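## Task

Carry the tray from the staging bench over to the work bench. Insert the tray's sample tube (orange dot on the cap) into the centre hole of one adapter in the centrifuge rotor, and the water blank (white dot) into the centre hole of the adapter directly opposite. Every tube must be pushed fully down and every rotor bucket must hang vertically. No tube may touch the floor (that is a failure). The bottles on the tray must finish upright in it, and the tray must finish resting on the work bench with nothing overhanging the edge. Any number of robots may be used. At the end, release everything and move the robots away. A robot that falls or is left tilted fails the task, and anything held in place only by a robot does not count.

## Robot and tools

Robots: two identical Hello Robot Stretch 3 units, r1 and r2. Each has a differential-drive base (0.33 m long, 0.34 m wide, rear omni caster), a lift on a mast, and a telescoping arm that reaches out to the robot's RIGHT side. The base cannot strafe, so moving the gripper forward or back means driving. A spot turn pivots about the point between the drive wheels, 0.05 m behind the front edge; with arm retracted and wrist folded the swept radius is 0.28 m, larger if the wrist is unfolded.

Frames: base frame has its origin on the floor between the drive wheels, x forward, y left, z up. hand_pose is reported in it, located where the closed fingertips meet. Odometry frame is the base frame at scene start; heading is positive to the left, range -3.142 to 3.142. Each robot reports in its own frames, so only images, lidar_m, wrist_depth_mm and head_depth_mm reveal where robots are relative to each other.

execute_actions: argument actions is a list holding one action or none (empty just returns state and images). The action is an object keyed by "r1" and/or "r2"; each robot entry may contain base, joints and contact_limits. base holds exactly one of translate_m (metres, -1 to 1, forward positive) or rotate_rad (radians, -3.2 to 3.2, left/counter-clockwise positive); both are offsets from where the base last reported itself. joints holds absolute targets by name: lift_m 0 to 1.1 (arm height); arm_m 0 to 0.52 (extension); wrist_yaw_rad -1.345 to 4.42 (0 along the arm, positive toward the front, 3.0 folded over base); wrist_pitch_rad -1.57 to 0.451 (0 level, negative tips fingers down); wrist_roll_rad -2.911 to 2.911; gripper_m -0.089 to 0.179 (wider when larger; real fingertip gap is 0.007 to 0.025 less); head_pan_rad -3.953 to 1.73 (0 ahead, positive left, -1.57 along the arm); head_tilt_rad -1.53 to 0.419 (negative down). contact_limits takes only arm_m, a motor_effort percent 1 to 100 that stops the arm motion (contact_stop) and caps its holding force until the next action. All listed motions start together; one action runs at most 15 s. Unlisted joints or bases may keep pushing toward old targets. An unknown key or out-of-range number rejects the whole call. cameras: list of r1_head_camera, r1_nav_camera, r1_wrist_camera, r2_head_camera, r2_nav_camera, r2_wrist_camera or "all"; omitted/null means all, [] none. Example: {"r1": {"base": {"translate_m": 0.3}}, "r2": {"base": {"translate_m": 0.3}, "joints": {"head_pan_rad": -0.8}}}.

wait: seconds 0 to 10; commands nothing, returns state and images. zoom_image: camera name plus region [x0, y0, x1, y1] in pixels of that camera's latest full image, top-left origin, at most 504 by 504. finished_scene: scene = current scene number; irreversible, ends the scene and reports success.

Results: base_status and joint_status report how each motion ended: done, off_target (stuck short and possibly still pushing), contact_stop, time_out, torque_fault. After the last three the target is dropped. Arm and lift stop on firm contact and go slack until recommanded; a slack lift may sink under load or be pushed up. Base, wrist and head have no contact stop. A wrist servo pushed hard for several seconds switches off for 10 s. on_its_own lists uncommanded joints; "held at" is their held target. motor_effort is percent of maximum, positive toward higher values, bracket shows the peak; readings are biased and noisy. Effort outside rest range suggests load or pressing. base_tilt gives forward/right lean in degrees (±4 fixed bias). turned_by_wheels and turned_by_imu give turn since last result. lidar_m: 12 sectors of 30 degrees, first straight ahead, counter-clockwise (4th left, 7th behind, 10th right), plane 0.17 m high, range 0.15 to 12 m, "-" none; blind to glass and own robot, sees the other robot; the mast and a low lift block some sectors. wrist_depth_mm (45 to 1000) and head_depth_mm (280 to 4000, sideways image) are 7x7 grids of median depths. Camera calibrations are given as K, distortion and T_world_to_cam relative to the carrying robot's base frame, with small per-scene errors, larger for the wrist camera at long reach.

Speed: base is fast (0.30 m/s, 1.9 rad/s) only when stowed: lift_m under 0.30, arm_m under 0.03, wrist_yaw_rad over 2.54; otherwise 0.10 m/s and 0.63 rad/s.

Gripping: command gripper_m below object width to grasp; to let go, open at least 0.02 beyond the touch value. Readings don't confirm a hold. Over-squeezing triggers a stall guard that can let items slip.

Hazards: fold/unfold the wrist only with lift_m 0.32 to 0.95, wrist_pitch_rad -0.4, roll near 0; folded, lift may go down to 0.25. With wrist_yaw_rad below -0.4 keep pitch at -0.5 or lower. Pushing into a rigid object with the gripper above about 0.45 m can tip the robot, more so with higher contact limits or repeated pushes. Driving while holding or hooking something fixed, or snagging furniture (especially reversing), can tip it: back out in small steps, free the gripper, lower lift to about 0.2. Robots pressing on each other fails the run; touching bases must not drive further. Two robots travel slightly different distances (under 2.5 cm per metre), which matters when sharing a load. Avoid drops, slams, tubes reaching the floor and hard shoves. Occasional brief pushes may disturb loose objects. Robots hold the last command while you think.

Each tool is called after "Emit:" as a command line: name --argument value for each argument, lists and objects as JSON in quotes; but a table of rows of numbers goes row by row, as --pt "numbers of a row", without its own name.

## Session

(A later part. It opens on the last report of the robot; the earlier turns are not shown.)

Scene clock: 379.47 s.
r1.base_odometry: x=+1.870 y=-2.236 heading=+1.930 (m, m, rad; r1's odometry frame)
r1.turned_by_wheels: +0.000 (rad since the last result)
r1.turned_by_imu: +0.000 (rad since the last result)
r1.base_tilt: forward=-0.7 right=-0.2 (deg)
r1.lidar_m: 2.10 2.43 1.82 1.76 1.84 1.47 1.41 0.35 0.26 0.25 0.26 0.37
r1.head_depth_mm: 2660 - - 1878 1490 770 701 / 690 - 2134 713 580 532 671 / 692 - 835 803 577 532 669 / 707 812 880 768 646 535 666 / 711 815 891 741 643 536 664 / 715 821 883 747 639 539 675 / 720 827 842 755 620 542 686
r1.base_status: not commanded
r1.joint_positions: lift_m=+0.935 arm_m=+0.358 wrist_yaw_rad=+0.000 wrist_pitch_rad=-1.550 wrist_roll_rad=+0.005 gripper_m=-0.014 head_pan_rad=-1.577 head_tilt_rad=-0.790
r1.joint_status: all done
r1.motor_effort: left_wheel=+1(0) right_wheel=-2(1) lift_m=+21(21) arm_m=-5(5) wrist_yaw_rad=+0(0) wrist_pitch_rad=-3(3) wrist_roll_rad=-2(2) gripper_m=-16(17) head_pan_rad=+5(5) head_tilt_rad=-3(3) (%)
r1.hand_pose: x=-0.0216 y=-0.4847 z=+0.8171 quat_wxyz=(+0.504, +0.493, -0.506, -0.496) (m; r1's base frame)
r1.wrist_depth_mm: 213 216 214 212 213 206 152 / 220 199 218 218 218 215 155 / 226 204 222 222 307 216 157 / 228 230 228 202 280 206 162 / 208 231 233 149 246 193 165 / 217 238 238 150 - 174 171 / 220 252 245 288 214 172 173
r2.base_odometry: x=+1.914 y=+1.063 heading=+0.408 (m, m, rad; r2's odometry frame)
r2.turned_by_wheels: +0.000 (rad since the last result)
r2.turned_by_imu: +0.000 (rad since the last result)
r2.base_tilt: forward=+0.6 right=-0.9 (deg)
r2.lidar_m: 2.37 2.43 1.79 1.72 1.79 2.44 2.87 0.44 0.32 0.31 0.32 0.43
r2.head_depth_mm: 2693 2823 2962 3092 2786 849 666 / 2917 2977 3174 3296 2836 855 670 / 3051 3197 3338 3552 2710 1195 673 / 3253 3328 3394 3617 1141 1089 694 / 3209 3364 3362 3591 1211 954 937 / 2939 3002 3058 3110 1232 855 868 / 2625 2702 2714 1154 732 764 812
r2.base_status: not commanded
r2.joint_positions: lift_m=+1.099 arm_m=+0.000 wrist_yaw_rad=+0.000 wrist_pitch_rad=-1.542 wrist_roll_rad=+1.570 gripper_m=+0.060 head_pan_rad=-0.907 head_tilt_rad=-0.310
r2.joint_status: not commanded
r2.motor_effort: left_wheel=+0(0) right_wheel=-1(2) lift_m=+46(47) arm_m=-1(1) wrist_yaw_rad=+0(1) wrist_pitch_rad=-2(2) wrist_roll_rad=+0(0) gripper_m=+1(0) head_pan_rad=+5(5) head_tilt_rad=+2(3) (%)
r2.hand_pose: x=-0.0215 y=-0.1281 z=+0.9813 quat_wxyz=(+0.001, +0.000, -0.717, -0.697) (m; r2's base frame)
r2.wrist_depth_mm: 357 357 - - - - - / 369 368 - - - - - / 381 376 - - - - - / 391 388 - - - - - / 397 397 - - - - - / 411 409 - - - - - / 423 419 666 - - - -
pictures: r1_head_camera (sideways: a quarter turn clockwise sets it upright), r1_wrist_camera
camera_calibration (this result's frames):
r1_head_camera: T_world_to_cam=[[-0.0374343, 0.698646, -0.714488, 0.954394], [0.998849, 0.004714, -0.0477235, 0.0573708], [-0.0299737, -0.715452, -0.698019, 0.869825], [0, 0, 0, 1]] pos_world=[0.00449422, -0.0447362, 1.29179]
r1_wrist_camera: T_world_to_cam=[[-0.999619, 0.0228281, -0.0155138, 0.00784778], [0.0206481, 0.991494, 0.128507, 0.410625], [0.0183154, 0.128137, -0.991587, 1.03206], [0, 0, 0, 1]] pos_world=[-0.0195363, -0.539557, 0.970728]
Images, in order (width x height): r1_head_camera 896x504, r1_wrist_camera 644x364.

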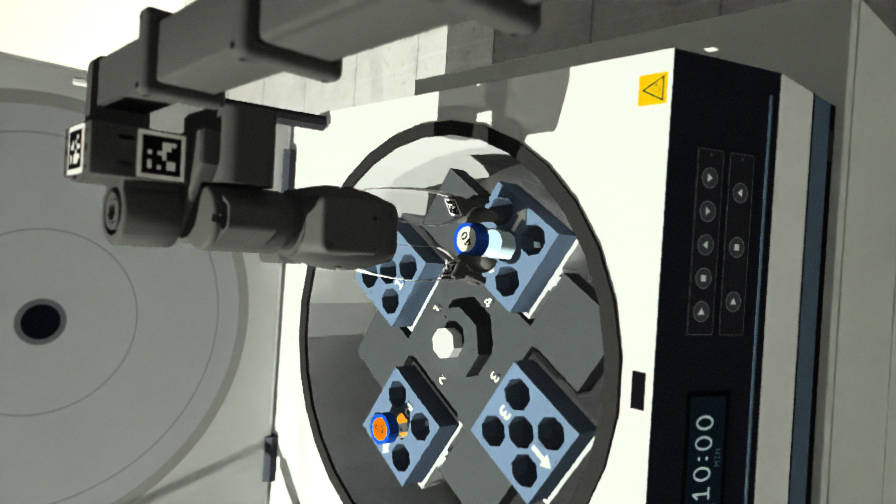

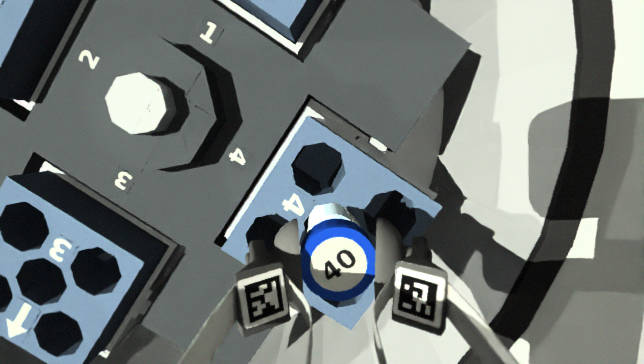

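Emit:
execute_actions --actions '[{"r1":{"joints":{"lift_m":0.92}}}]' --cameras '[]'

Emit:
execute_actions --actions '[{"r1":{"joints":{"gripper_m":0.055}}}]' --cameras '[]'

Emit:
execute_actions --actions '[{"r1":{"joints":{"lift_m":0.98}}}]' --cameras '["r1_wrist_camera"]'

Emit:
execute_actions --actions '[{"r1":{"joints":{"gripper_m":0.0}}}]' --cameras '[]'

Emit:
execute_actions --actions '[{"r1":{"joints":{"lift_m":0.932}}}]' --cameras '["r1_wrist_camera"]'

Emit:
execute_actions --actions '[{"r1":{"joints":{"lift_m":1.1}}}]' --cameras '["r1_wrist_camera","r1_head_camera"]'

Scene clock: 382.97 s.
r1.base_odometry: x=+1.870 y=-2.236 heading=+1.930 (m, m, rad; r1's odometry frame)
r1.turned_by_wheels: +0.000 (rad since the last result)
r1.turned_by_imu: +0.000 (rad since the last result)
r1.base_tilt: forward=-0.7 right=-0.3 (deg)
r1.lidar_m: 2.09 2.43 1.81 1.76 1.84 1.46 1.42 0.35 0.26 0.25 0.26 0.36
r1.head_depth_mm: 2681 2944 - 1841 954 772 700 / 691 - 895 715 580 532 670 / 695 - 831 798 576 532 669 / 707 811 880 774 648 534 666 / 713 815 892 742 644 536 665 / 715 820 884 745 640 539 675 / 718 824 841 758 620 541 685
r1.base_status: not commanded
r1.joint_positions: lift_m=+0.920 arm_m=+0.358 wrist_yaw_rad=+0.000 wrist_pitch_rad=-1.550 wrist_roll_rad=+0.005 gripper_m=-0.014 head_pan_rad=-1.577 head_tilt_rad=-0.790
r1.joint_status: all done
r1.motor_effort: left_wheel=+1(0) right_wheel=-1(1) lift_m=+22(24) arm_m=-5(6) wrist_yaw_rad=+0(0) wrist_pitch_rad=-3(2) wrist_roll_rad=-2(2) gripper_m=-17(17) head_pan_rad=+5(5) head_tilt_rad=-3(4) (%)
r1.hand_pose: x=-0.0216 y=-0.4847 z=+0.8021 quat_wxyz=(+0.504, +0.493, -0.506, -0.496) (m; r1's base frame)
r1.wrist_depth_mm: 203 201 200 200 197 199 140 / 205 183 202 204 203 214 142 / 209 188 208 208 209 217 143 / 214 214 213 187 216 207 145 / 193 218 217 149 226 192 149 / 202 222 223 149 - 173 153 / 201 230 230 275 215 155 157
r2.base_odometry: x=+1.914 y=+1.063 heading=+0.408 (m, m, rad; r2's odometry frame)
r2.turned_by_wheels: +0.000 (rad since the last result)
r2.turned_by_imu: +0.000 (rad since the last result)
r2.base_tilt: forward=+0.7 right=-0.8 (deg)
r2.lidar_m: 2.38 2.44 1.79 1.72 1.79 2.45 2.87 0.44 0.32 0.31 0.32 0.43
r2.head_depth_mm: 2703 2818 2948 3059 2778 852 667 / 2873 2983 3094 3254 2822 854 668 / 3064 3168 3326 3538 2685 1191 673 / 3212 3402 3450 3626 1139 1094 695 / 3257 3339 3344 3589 1208 959 933 / 2899 2999 3013 3182 1237 856 861 / 2597 2671 2729 1155 730 765 813
r2.base_status: not commanded
r2.joint_positions: lift_m=+1.099 arm_m=+0.000 wrist_yaw_rad=+0.000 wrist_pitch_rad=-1.542 wrist_roll_rad=+1.570 gripper_m=+0.060 head_pan_rad=-0.907 head_tilt_rad=-0.310
r2.joint_status: not commanded
r2.motor_effort: left_wheel=+0(0) right_wheel=-1(1) lift_m=+47(47) arm_m=-1(1) wrist_yaw_rad=-1(1) wrist_pitch_rad=-2(2) wrist_roll_rad=+0(0) gripper_m=+0(0) head_pan_rad=+5(5) head_tilt_rad=+3(3) (%)
r2.hand_pose: x=-0.0215 y=-0.1281 z=+0.9813 quat_wxyz=(+0.001, +0.000, -0.717, -0.697) (m; r2's base frame)
r2.wrist_depth_mm: 358 357 - - - - - / 367 367 - - - - - / 378 375 - - - - - / 388 385 - - - - - / 399 401 - - - - - / 411 409 - - - - - / 419 417 670 - - - -
pictures: none
No camera images: the call's "cameras" was empty. Leave "cameras" out to get every camera's image.

Scene clock: 384.13 s.
r1.base_odometry: x=+1.870 y=-2.236 heading=+1.930 (m, m, rad; r1's odometry frame)
r1.turned_by_wheels: +0.000 (rad since the last result)
r1.turned_by_imu: +0.000 (rad since the last result)
r1.base_tilt: forward=-0.8 right=-0.3 (deg)
r1.lidar_m: 2.09 2.44 1.81 1.76 1.84 1.46 1.42 0.34 0.26 0.25 0.26 0.37
r1.head_depth_mm: 2675 2937 - 1843 954 770 700 / 693 - 895 715 580 531 671 / 696 - 829 805 578 532 669 / 709 811 882 774 647 535 666 / 712 815 891 743 645 536 663 / 717 819 884 746 638 539 676 / 720 825 841 759 620 541 685
r1.base_status: not commanded
r1.joint_positions: lift_m=+0.920 arm_m=+0.358 wrist_yaw_rad=+0.000 wrist_pitch_rad=-1.550 wrist_roll_rad=+0.005 gripper_m=+0.055 head_pan_rad=-1.577 head_tilt_rad=-0.790
r1.joint_status: all done
r1.motor_effort: left_wheel=+1(2) right_wheel=+0(1) lift_m=+21(21) arm_m=-5(5) wrist_yaw_rad=+0(0) wrist_pitch_rad=-3(3) wrist_roll_rad=-2(1) gripper_m=+1(78) head_pan_rad=+5(5) head_tilt_rad=-4(3) (%)
r1.hand_pose: x=-0.0216 y=-0.4847 z=+0.8021 quat_wxyz=(+0.504, +0.493, -0.506, -0.496) (m; r1's base frame)
r1.wrist_depth_mm: 201 200 200 200 200 199 140 / 206 185 203 204 202 214 142 / 211 188 208 207 211 213 144 / 213 214 213 186 216 206 146 / 192 219 218 160 210 191 150 / 204 223 222 193 193 168 153 / 204 228 228 274 219 159 157
r2.base_odometry: x=+1.914 y=+1.063 heading=+0.408 (m, m, rad; r2's odometry frame)
r2.turned_by_wheels: +0.000 (rad since the last result)
r2.turned_by_imu: +0.000 (rad since the last result)
r2.base_tilt: forward=+0.6 right=-0.9 (deg)
r2.lidar_m: 2.37 2.43 1.79 1.72 1.78 2.45 2.87 0.44 0.32 0.31 0.32 0.43
r2.head_depth_mm: 2693 2817 2933 3090 2797 848 666 / 2905 3007 3141 3271 2798 855 668 / 3005 3162 3338 3485 2690 1200 674 / 3228 3373 3354 3634 1137 1086 697 / 3214 3372 3379 3564 1211 958 935 / 2895 2987 3020 3151 1239 855 860 / 2624 2690 2701 1159 731 762 815
r2.base_status: not commanded
r2.joint_positions: lift_m=+1.099 arm_m=+0.000 wrist_yaw_rad=+0.000 wrist_pitch_rad=-1.542 wrist_roll_rad=+1.570 gripper_m=+0.060 head_pan_rad=-0.907 head_tilt_rad=-0.310
r2.joint_status: not commanded
r2.motor_effort: left_wheel=+0(0) right_wheel=-1(1) lift_m=+46(46) arm_m=-1(1) wrist_yaw_rad=+0(0) wrist_pitch_rad=-2(2) wrist_roll_rad=+0(0) gripper_m=+0(1) head_pan_rad=+5(5) head_tilt_rad=+2(2) (%)
r2.hand_pose: x=-0.0215 y=-0.1281 z=+0.9813 quat_wxyz=(+0.001, +0.000, -0.717, -0.697) (m; r2's base frame)
r2.wrist_depth_mm: 358 357 - - - - - / 365 367 - - - - - / 376 378 - - - - - / 389 384 - - - - - / 399 396 - - - - - / 411 408 - - - - - / 418 420 667 - - - -
pictures: none
No camera images: the call's "cameras" was empty. Leave "cameras" out to get every camera's image.

Scene clock: 385.50 s.
r1.base_odometry: x=+1.870 y=-2.236 heading=+1.930 (m, m, rad; r1's odometry frame)
r1.turned_by_wheels: +0.000 (rad since the last result)
r1.turned_by_imu: +0.000 (rad since the last result)
r1.base_tilt: forward=-0.8 right=-0.2 (deg)
r1.lidar_m: 2.09 2.43 1.82 1.76 1.84 1.46 1.42 0.34 0.26 0.25 0.26 0.36
r1.head_depth_mm: - - 2363 1886 1507 770 701 / - 2771 2123 713 580 531 670 / - - 839 790 577 532 668 / 705 802 880 765 647 534 666 / 712 816 890 742 645 538 663 / 716 820 885 746 639 539 674 / 721 826 841 759 620 541 684
r1.base_status: not commanded
r1.joint_positions: lift_m=+0.980 arm_m=+0.358 wrist_yaw_rad=+0.000 wrist_pitch_rad=-1.550 wrist_roll_rad=+0.005 gripper_m=+0.055 head_pan_rad=-1.577 head_tilt_rad=-0.790
r1.joint_status: all done
r1.motor_effort: left_wheel=+1(1) right_wheel=-1(1) lift_m=+26(28) arm_m=-5(4) wrist_yaw_rad=+0(0) wrist_pitch_rad=-3(3) wrist_roll_rad=-2(2) gripper_m=+1(1) head_pan_rad=+5(5) head_tilt_rad=-4(4) (%)
r1.hand_pose: x=-0.0216 y=-0.4847 z=+0.8619 quat_wxyz=(+0.504, +0.493, -0.506, -0.496) (m; r1's base frame)
r1.wrist_depth_mm: 237 257 258 254 287 205 195 / 250 260 259 263 262 214 200 / 271 251 252 268 345 215 961 / 271 273 274 243 302 208 - / 262 261 279 251 268 212 - / 262 273 284 315 316 218 - / 283 305 319 295 223 223 -
r2.base_odometry: x=+1.914 y=+1.063 heading=+0.408 (m, m, rad; r2's odometry frame)
r2.turned_by_wheels: +0.000 (rad since the last result)
r2.turned_by_imu: +0.000 (rad since the last result)
r2.base_tilt: forward=+0.5 right=-0.9 (deg)
r2.lidar_m: 2.38 2.43 1.79 1.72 1.79 2.45 2.87 0.44 0.32 0.31 0.32 0.43
r2.head_depth_mm: 2710 2790 2967 3093 2789 851 666 / 2843 3008 3140 3266 2813 856 668 / 3037 3162 3304 3516 2686 1192 672 / 3274 3359 3410 3634 1137 1091 696 / 3195 3311 3414 3583 1212 955 936 / 2890 2945 3066 3182 1225 858 862 / 2643 2710 1164 1177 732 765 813
r2.base_status: not commanded
r2.joint_positions: lift_m=+1.099 arm_m=+0.000 wrist_yaw_rad=+0.000 wrist_pitch_rad=-1.542 wrist_roll_rad=+1.570 gripper_m=+0.060 head_pan_rad=-0.907 head_tilt_rad=-0.310
r2.joint_status: not commanded
r2.motor_effort: left_wheel=+0(0) right_wheel=-1(1) lift_m=+46(46) arm_m=-1(1) wrist_yaw_rad=+0(0) wrist_pitch_rad=-2(2) wrist_roll_rad=+0(0) gripper_m=+0(0) head_pan_rad=+5(5) head_tilt_rad=+3(3) (%)
r2.hand_pose: x=-0.0215 y=-0.1281 z=+0.9813 quat_wxyz=(+0.001, +0.000, -0.717, -0.697) (m; r2's base frame)
r2.wrist_depth_mm: 357 357 - - - - - / 369 365 - - - - - / 379 376 - - - - - / 391 385 - - - - - / 399 397 - - - - - / 410 407 - - - - - / 424 421 665 - - - -
pictures: r1_wrist_camera
camera_calibration (this result's frames):
r1_wrist_camera: T_world_to_cam=[[-0.999619, 0.0228288, -0.0155137, 0.00854207], [0.0206488, 0.991493, 0.12851, 0.404872], [0.0183154, 0.128141, -0.991587, 1.07642], [0, 0, 0, 1]] pos_world=[-0.0195363, -0.539556, 1.01546]
Images, in order (width x height): r1_wrist_camera 644x364.

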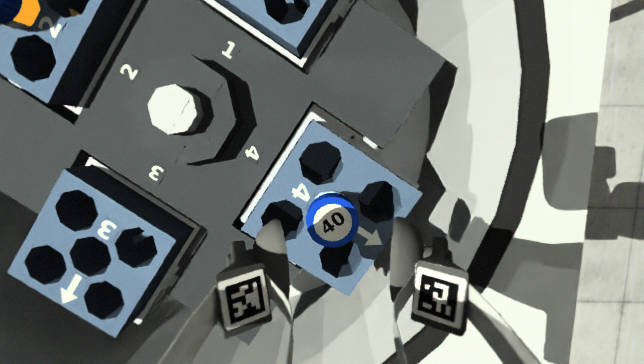

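Scene clock: 386.53 s.
r1.base_odometry: x=+1.870 y=-2.236 heading=+1.930 (m, m, rad; r1's odometry frame)
r1.turned_by_wheels: +0.000 (rad since the last result)
r1.turned_by_imu: +0.000 (rad since the last result)
r1.base_tilt: forward=-0.7 right=-0.3 (deg)
r1.lidar_m: 2.09 2.43 1.81 1.76 1.84 1.46 1.42 0.34 0.26 0.25 0.26 0.36
r1.head_depth_mm: - - 2357 1895 1509 772 698 / - 2755 2143 714 580 532 670 / - - 843 789 577 533 668 / 704 804 880 751 648 534 667 / 713 815 890 743 644 537 664 / 717 820 882 747 639 539 674 / 718 825 842 757 620 541 685
r1.base_status: not commanded
r1.joint_positions: lift_m=+0.980 arm_m=+0.358 wrist_yaw_rad=+0.000 wrist_pitch_rad=-1.550 wrist_roll_rad=+0.005 gripper_m=+0.000 head_pan_rad=-1.577 head_tilt_rad=-0.790
r1.joint_status: all done
r1.motor_effort: left_wheel=+0(1) right_wheel=+0(1) lift_m=+26(26) arm_m=-5(5) wrist_yaw_rad=+0(0) wrist_pitch_rad=-2(3) wrist_roll_rad=-2(2) gripper_m=-1(80) head_pan_rad=+5(4) head_tilt_rad=-3(4) (%)
r1.hand_pose: x=-0.0216 y=-0.4847 z=+0.8619 quat_wxyz=(+0.504, +0.493, -0.506, -0.496) (m; r1's base frame)
r1.wrist_depth_mm: 236 258 258 257 291 206 195 / 248 260 261 260 259 217 200 / 273 251 251 268 338 216 961 / 274 276 273 245 299 208 - / 258 263 280 253 277 211 - / 262 272 287 - 234 217 - / 283 309 320 291 226 222 -
r2.base_odometry: x=+1.914 y=+1.063 heading=+0.408 (m, m, rad; r2's odometry frame)
r2.turned_by_wheels: +0.000 (rad since the last result)
r2.turned_by_imu: +0.000 (rad since the last result)
r2.base_tilt: forward=+0.9 right=-0.8 (deg)
r2.lidar_m: 2.38 2.43 1.79 1.72 1.79 2.45 2.86 0.44 0.32 0.31 0.32 0.43
r2.head_depth_mm: 2732 2857 2943 3090 2832 847 667 / 2903 2977 3095 3296 2833 851 668 / 3006 3181 3358 3505 2740 1197 674 / 3240 3382 3464 3653 1137 1089 695 / 3228 3337 3419 3535 1208 956 937 / 2886 3004 3077 3165 1229 854 862 / 2606 2700 1162 1169 733 762 814
r2.base_status: not commanded
r2.joint_positions: lift_m=+1.099 arm_m=+0.000 wrist_yaw_rad=+0.000 wrist_pitch_rad=-1.542 wrist_roll_rad=+1.570 gripper_m=+0.060 head_pan_rad=-0.907 head_tilt_rad=-0.310
r2.joint_status: not commanded
r2.motor_effort: left_wheel=+0(0) right_wheel=-1(1) lift_m=+47(46) arm_m=-1(1) wrist_yaw_rad=+0(0) wrist_pitch_rad=-2(2) wrist_roll_rad=+0(0) gripper_m=+0(0) head_pan_rad=+5(5) head_tilt_rad=+2(3) (%)
r2.hand_pose: x=-0.0215 y=-0.1281 z=+0.9813 quat_wxyz=(+0.001, +0.000, -0.717, -0.697) (m; r2's base frame)
r2.wrist_depth_mm: 359 356 - - - - - / 368 368 - - - - - / 379 376 - - - - - / 386 387 - - - - - / 399 398 - - - - - / 409 407 - - - - - / 424 422 659 - - - -
pictures: none
No camera images: the call's "cameras" was empty. Leave "cameras" out to get every camera's image.

Scene clock: 388.37 s.
r1.base_odometry: x=+1.870 y=-2.236 heading=+1.930 (m, m, rad; r1's odometry frame)
r1.turned_by_wheels: +0.000 (rad since the last result)
r1.turned_by_imu: +0.000 (rad since the last result)
r1.base_tilt: forward=-0.8 right=-0.3 (deg)
r1.lidar_m: 2.09 2.43 1.81 1.76 1.84 1.46 1.42 0.34 0.26 0.25 0.26 0.36
r1.head_depth_mm: 2676 - - 1883 1504 768 699 / 681 - 2144 715 581 532 672 / 687 - 838 792 577 533 668 / 707 809 885 777 645 535 666 / 712 816 891 742 646 536 664 / 717 822 883 747 637 539 674 / 721 823 841 758 620 541 685
r1.base_status: not commanded
r1.joint_positions: lift_m=+0.939 arm_m=+0.358 wrist_yaw_rad=+0.000 wrist_pitch_rad=-1.565 wrist_roll_rad=+0.005 gripper_m=+0.000 head_pan_rad=-1.577 head_tilt_rad=-0.790
r1.joint_status: lift_m contact_stop (moved -0.041 of -0.048)
r1.on_its_own: lift_m is slack since a contact_stop, until your next command for it (your +0.932 is given up)
r1.motor_effort: left_wheel=+0(1) right_wheel=+1(4) lift_m=+22(25) arm_m=-3(6) wrist_yaw_rad=+0(0) wrist_pitch_rad=+5(10) wrist_roll_rad=-2(2) gripper_m=-2(4) head_pan_rad=+4(5) head_tilt_rad=-4(4) (%)
r1.hand_pose: x=-0.0216 y=-0.4806 z=+0.8215 quat_wxyz=(+0.500, +0.497, -0.502, -0.500) (m; r1's base frame)
r1.wrist_depth_mm: 218 215 218 217 215 208 155 / 224 201 220 223 222 215 158 / 231 209 228 225 305 217 162 / 229 232 234 206 268 206 166 / 214 237 239 207 249 189 170 / 219 245 245 - 228 176 174 / 225 295 252 280 217 179 178
r2.base_odometry: x=+1.914 y=+1.063 heading=+0.408 (m, m, rad; r2's odometry frame)
r2.turned_by_wheels: +0.000 (rad since the last result)
r2.turned_by_imu: +0.000 (rad since the last result)
r2.base_tilt: forward=+0.6 right=-0.9 (deg)
r2.lidar_m: 2.38 2.42 1.79 1.72 1.78 2.46 2.87 0.44 0.32 0.31 0.32 0.43
r2.head_depth_mm: 2700 2802 2966 3096 2800 849 664 / 2876 2958 3110 3259 2820 855 669 / 3084 3190 3324 3525 2681 1199 671 / 3230 3382 3443 3668 1138 1090 697 / 3227 3293 3344 3575 1209 958 937 / 2893 2967 3086 3134 1232 857 863 / 2619 2710 2722 1154 732 763 812
r2.base_status: not commanded
r2.joint_positions: lift_m=+1.099 arm_m=+0.000 wrist_yaw_rad=+0.000 wrist_pitch_rad=-1.542 wrist_roll_rad=+1.570 gripper_m=+0.060 head_pan_rad=-0.907 head_tilt_rad=-0.310
r2.joint_status: not commanded
r2.motor_effort: left_wheel=+0(0) right_wheel=-1(1) lift_m=+46(46) arm_m=-1(1) wrist_yaw_rad=-1(1) wrist_pitch_rad=-2(2) wrist_roll_rad=+0(0) gripper_m=+1(1) head_pan_rad=+5(5) head_tilt_rad=+3(3) (%)
r2.hand_pose: x=-0.0215 y=-0.1281 z=+0.9813 quat_wxyz=(+0.001, +0.000, -0.717, -0.697) (m; r2's base frame)
r2.wrist_depth_mm: 359 358 - - - - - / 369 365 - - - - - / 378 376 - - - - - / 387 388 - - - - - / 398 398 - - - - - / 410 407 - - - - - / 422 417 663 - - - -
pictures: r1_wrist_camera
camera_calibration (this result's frames):
r1_wrist_camera: T_world_to_cam=[[-0.999619, 0.0230721, -0.015158, 0.00764774], [0.0206539, 0.989379, 0.143885, 0.392366], [0.0183167, 0.143517, -0.989478, 1.04153], [0, 0, 0, 1]] pos_world=[-0.0195364, -0.537851, 0.974229]
Images, in order (width x height): r1_wrist_camera 644x364.

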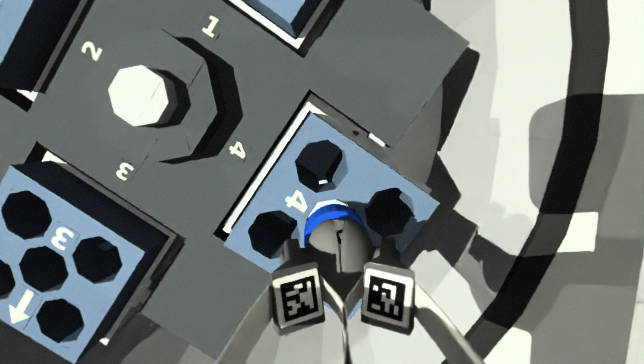

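not run: a stop came earlier in this reply.

Same seated height.

Emit:
execute_actions --actions '[{"r1":{"joints":{"lift_m":1.1}}}]' --cameras '[]'

Emit:
execute_actions --actions '[{"r1":{"base":{"translate_m":-0.5},"joints":{"arm_m":0,"head_pan_rad":-1.1}}}]' --cameras '["r1_head_camera","r1_nav_camera"]'

Scene clock: 392.57 s.
r1.base_odometry: x=+1.870 y=-2.236 heading=+1.930 (m, m, rad; r1's odometry frame)
r1.turned_by_wheels: +0.000 (rad since the last result)
r1.turned_by_imu: +0.000 (rad since the last result)
r1.base_tilt: forward=-0.7 right=-0.2 (deg)
r1.lidar_m: 2.09 2.43 1.82 1.76 1.84 1.46 1.42 0.34 0.26 0.25 0.26 0.36
r1.head_depth_mm: 2688 2936 2372 1883 1507 771 700 / 702 804 2119 713 579 531 671 / - 840 859 795 576 533 668 / 697 831 884 775 645 535 667 / 713 817 890 743 645 537 665 / 715 819 883 747 643 539 676 / 721 824 838 759 620 541 685
r1.base_status: not commanded
r1.joint_positions: lift_m=+1.100 arm_m=+0.358 wrist_yaw_rad=+0.000 wrist_pitch_rad=-1.556 wrist_roll_rad=+0.005 gripper_m=+0.000 head_pan_rad=-1.577 head_tilt_rad=-0.790
r1.joint_status: all done
r1.motor_effort: left_wheel=-1(1) right_wheel=+0(0) lift_m=+26(28) arm_m=-4(3) wrist_yaw_rad=+0(0) wrist_pitch_rad=+0(4) wrist_roll_rad=-2(2) gripper_m=-3(2) head_pan_rad=+5(5) head_tilt_rad=-3(3) (%)
r1.hand_pose: x=-0.0216 y=-0.4829 z=+0.9820 quat_wxyz=(+0.502, +0.495, -0.505, -0.498) (m; r1's base frame)
r1.wrist_depth_mm: 363 345 367 362 363 - - / 387 369 376 374 373 - - / 391 391 368 381 390 - - / 387 394 395 365 367 - - / 358 391 401 398 337 - - / 354 380 429 - 345 - - / 360 358 357 357 352 - -
r2.base_odometry: x=+1.914 y=+1.063 heading=+0.408 (m, m, rad; r2's odometry frame)
r2.turned_by_wheels: +0.000 (rad since the last result)
r2.turned_by_imu: +0.000 (rad since the last result)
r2.base_tilt: forward=+0.7 right=-0.8 (deg)
r2.lidar_m: 2.38 2.43 1.78 1.72 1.78 2.46 2.86 0.44 0.32 0.31 0.32 0.43
r2.head_depth_mm: 2698 2811 2956 3082 2799 847 666 / 2846 3000 3147 3318 2788 856 669 / 3035 3202 3348 3516 2724 1190 672 / 3218 3347 3533 3632 1143 1092 697 / 3217 3259 3428 3638 1206 956 937 / 2917 2945 3078 3165 1231 853 865 / 2624 2702 1128 1213 732 761 815
r2.base_status: not commanded
r2.joint_positions: lift_m=+1.099 arm_m=+0.000 wrist_yaw_rad=+0.000 wrist_pitch_rad=-1.542 wrist_roll_rad=+1.570 gripper_m=+0.060 head_pan_rad=-0.907 head_tilt_rad=-0.310
r2.joint_status: not commanded
r2.motor_effort: left_wheel=+1(0) right_wheel=-1(2) lift_m=+46(46) arm_m=-1(1) wrist_yaw_rad=+1(0) wrist_pitch_rad=-2(2) wrist_roll_rad=+0(0) gripper_m=+1(1) head_pan_rad=+5(5) head_tilt_rad=+3(3) (%)
r2.hand_pose: x=-0.0215 y=-0.1281 z=+0.9813 quat_wxyz=(+0.001, +0.000, -0.717, -0.697) (m; r2's base frame)
r2.wrist_depth_mm: 360 356 - - - - - / 370 365 - - - - - / 377 375 - - - - - / 387 386 - - - - - / 397 396 - - - - - / 410 408 - - - - - / 422 423 663 - - - -
pictures: none
No camera images: the call's "cameras" was empty. Leave "cameras" out to get every camera's image.

Scene clock: 398.53 s.
r1.base_odometry: x=+2.046 y=-2.704 heading=+1.930 (m, m, rad; r1's odometry frame)
r1.turned_by_wheels: +0.000 (rad since the last result)
r1.turned_by_imu: -0.002 (rad since the last result)
r1.base_tilt: forward=-0.7 right=-0.2 (deg)
r1.lidar_m: 1.01 2.46 1.83 1.77 1.27 0.94 0.91 0.96 1.33 0.79 0.33 0.34
r1.head_depth_mm: 2647 2898 2367 1897 1579 1405 - / 2782 3023 2365 1883 1573 1349 1198 / 761 869 2197 1092 1268 1343 1176 / 799 913 883 975 907 1100 1164 / 850 969 930 757 841 787 1009 / 900 1013 913 681 716 754 1039 / 960 1045 922 672 631 783 1132
r1.base_status: done
r1.joint_positions: lift_m=+1.100 arm_m=+0.000 wrist_yaw_rad=+0.000 wrist_pitch_rad=-1.555 wrist_roll_rad=+0.005 gripper_m=+0.000 head_pan_rad=-1.107 head_tilt_rad=-0.790
r1.joint_status: all done
r1.motor_effort: left_wheel=+1(2) right_wheel=-1(5) lift_m=+26(26) arm_m=-5(5) wrist_yaw_rad=+0(0) wrist_pitch_rad=+0(0) wrist_roll_rad=-1(2) gripper_m=-1(1) head_pan_rad=+4(45) head_tilt_rad=-4(3) (%)
r1.hand_pose: x=-0.0216 y=-0.1252 z=+0.9820 quat_wxyz=(+0.503, +0.495, -0.505, -0.498) (m; r1's base frame)
r1.wrist_depth_mm: 428 557 793 - - - - / 462 566 808 - - - - / - - - - - - - / - - - - - - - / - - - - - - - / - - - - - - - / - - - - - - -
r2.base_odometry: x=+1.914 y=+1.063 heading=+0.408 (m, m, rad; r2's odometry frame)
r2.turned_by_wheels: +0.000 (rad since the last result)
r2.turned_by_imu: +0.000 (rad since the last result)
r2.base_tilt: forward=+0.6 right=-0.7 (deg)
r2.lidar_m: 2.38 2.43 1.78 1.72 1.79 2.45 2.87 0.44 0.32 0.31 0.32 0.43
r2.head_depth_mm: 2700 2820 2945 3098 2818 847 666 / 2868 2981 3114 3311 2791 852 670 / 3060 3149 3325 3500 2656 1189 673 / 3186 3437 3570 3710 1136 1092 694 / 3225 3328 3471 3541 1204 959 934 / 2895 2944 3062 3078 1227 858 863 / 2604 2647 1796 2833 733 763 815
r2.base_status: not commanded
r2.joint_positions: lift_m=+1.099 arm_m=+0.000 wrist_yaw_rad=+0.000 wrist_pitch_rad=-1.542 wrist_roll_rad=+1.570 gripper_m=+0.060 head_pan_rad=-0.907 head_tilt_rad=-0.310
r2.joint_status: not commanded
r2.motor_effort: left_wheel=+0(0) right_wheel=-1(1) lift_m=+46(46) arm_m=-1(1) wrist_yaw_rad=-1(0) wrist_pitch_rad=-2(2) wrist_roll_rad=+0(0) gripper_m=+1(0) head_pan_rad=+5(5) head_tilt_rad=+3(3) (%)
r2.hand_pose: x=-0.0215 y=-0.1281 z=+0.9813 quat_wxyz=(+0.001, +0.000, -0.717, -0.697) (m; r2's base frame)
r2.wrist_depth_mm: 360 356 - - - - - / 370 368 - - - - - / 379 376 - - - - - / 387 386 - - - - - / 395 396 - - - - - / 411 409 - - - - - / 420 421 661 - - - -
pictures: r1_head_camera (sideways: a quarter turn clockwise sets it upright), r1_nav_camera (sideways: a quarter turn counterclockwise sets it upright)
camera_calibration (this result's frames):
r1_head_camera: T_world_to_cam=[[-0.349876, 0.606038, -0.714356, 0.956128], [0.888378, 0.456625, -0.0477214, 0.058042], [0.297272, -0.651315, -0.698154, 0.868004], [0, 0, 0, 1]] pos_world=[0.0249301, -0.0406098, 1.29179]
r1_nav_camera: T_world_to_cam=[[0.304257, -0.638176, 0.70722, -0.8819], [-0.887594, -0.459462, -0.0327495, 0.100031], [0.34584, -0.617759, -0.706235, 0.877626], [0, 0, 0, 1]] pos_world=[0.0535919, 0.0253154, 1.24678]
Images, in order (width x height): r1_head_camera 896x504, r1_nav_camera 672x504.

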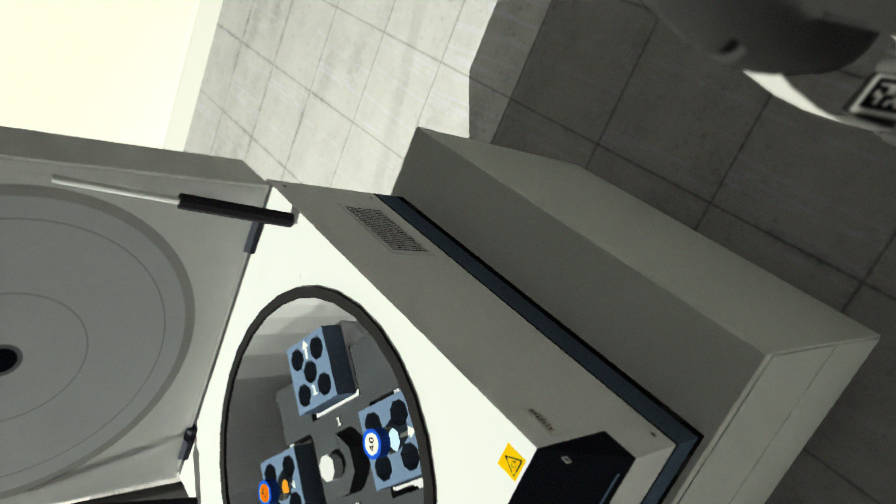

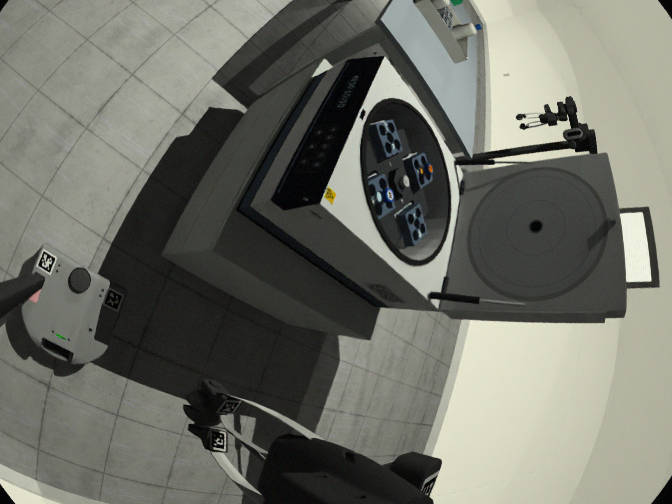

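Emit:
finished_scene --scene 1

The scene is finished: the task was done.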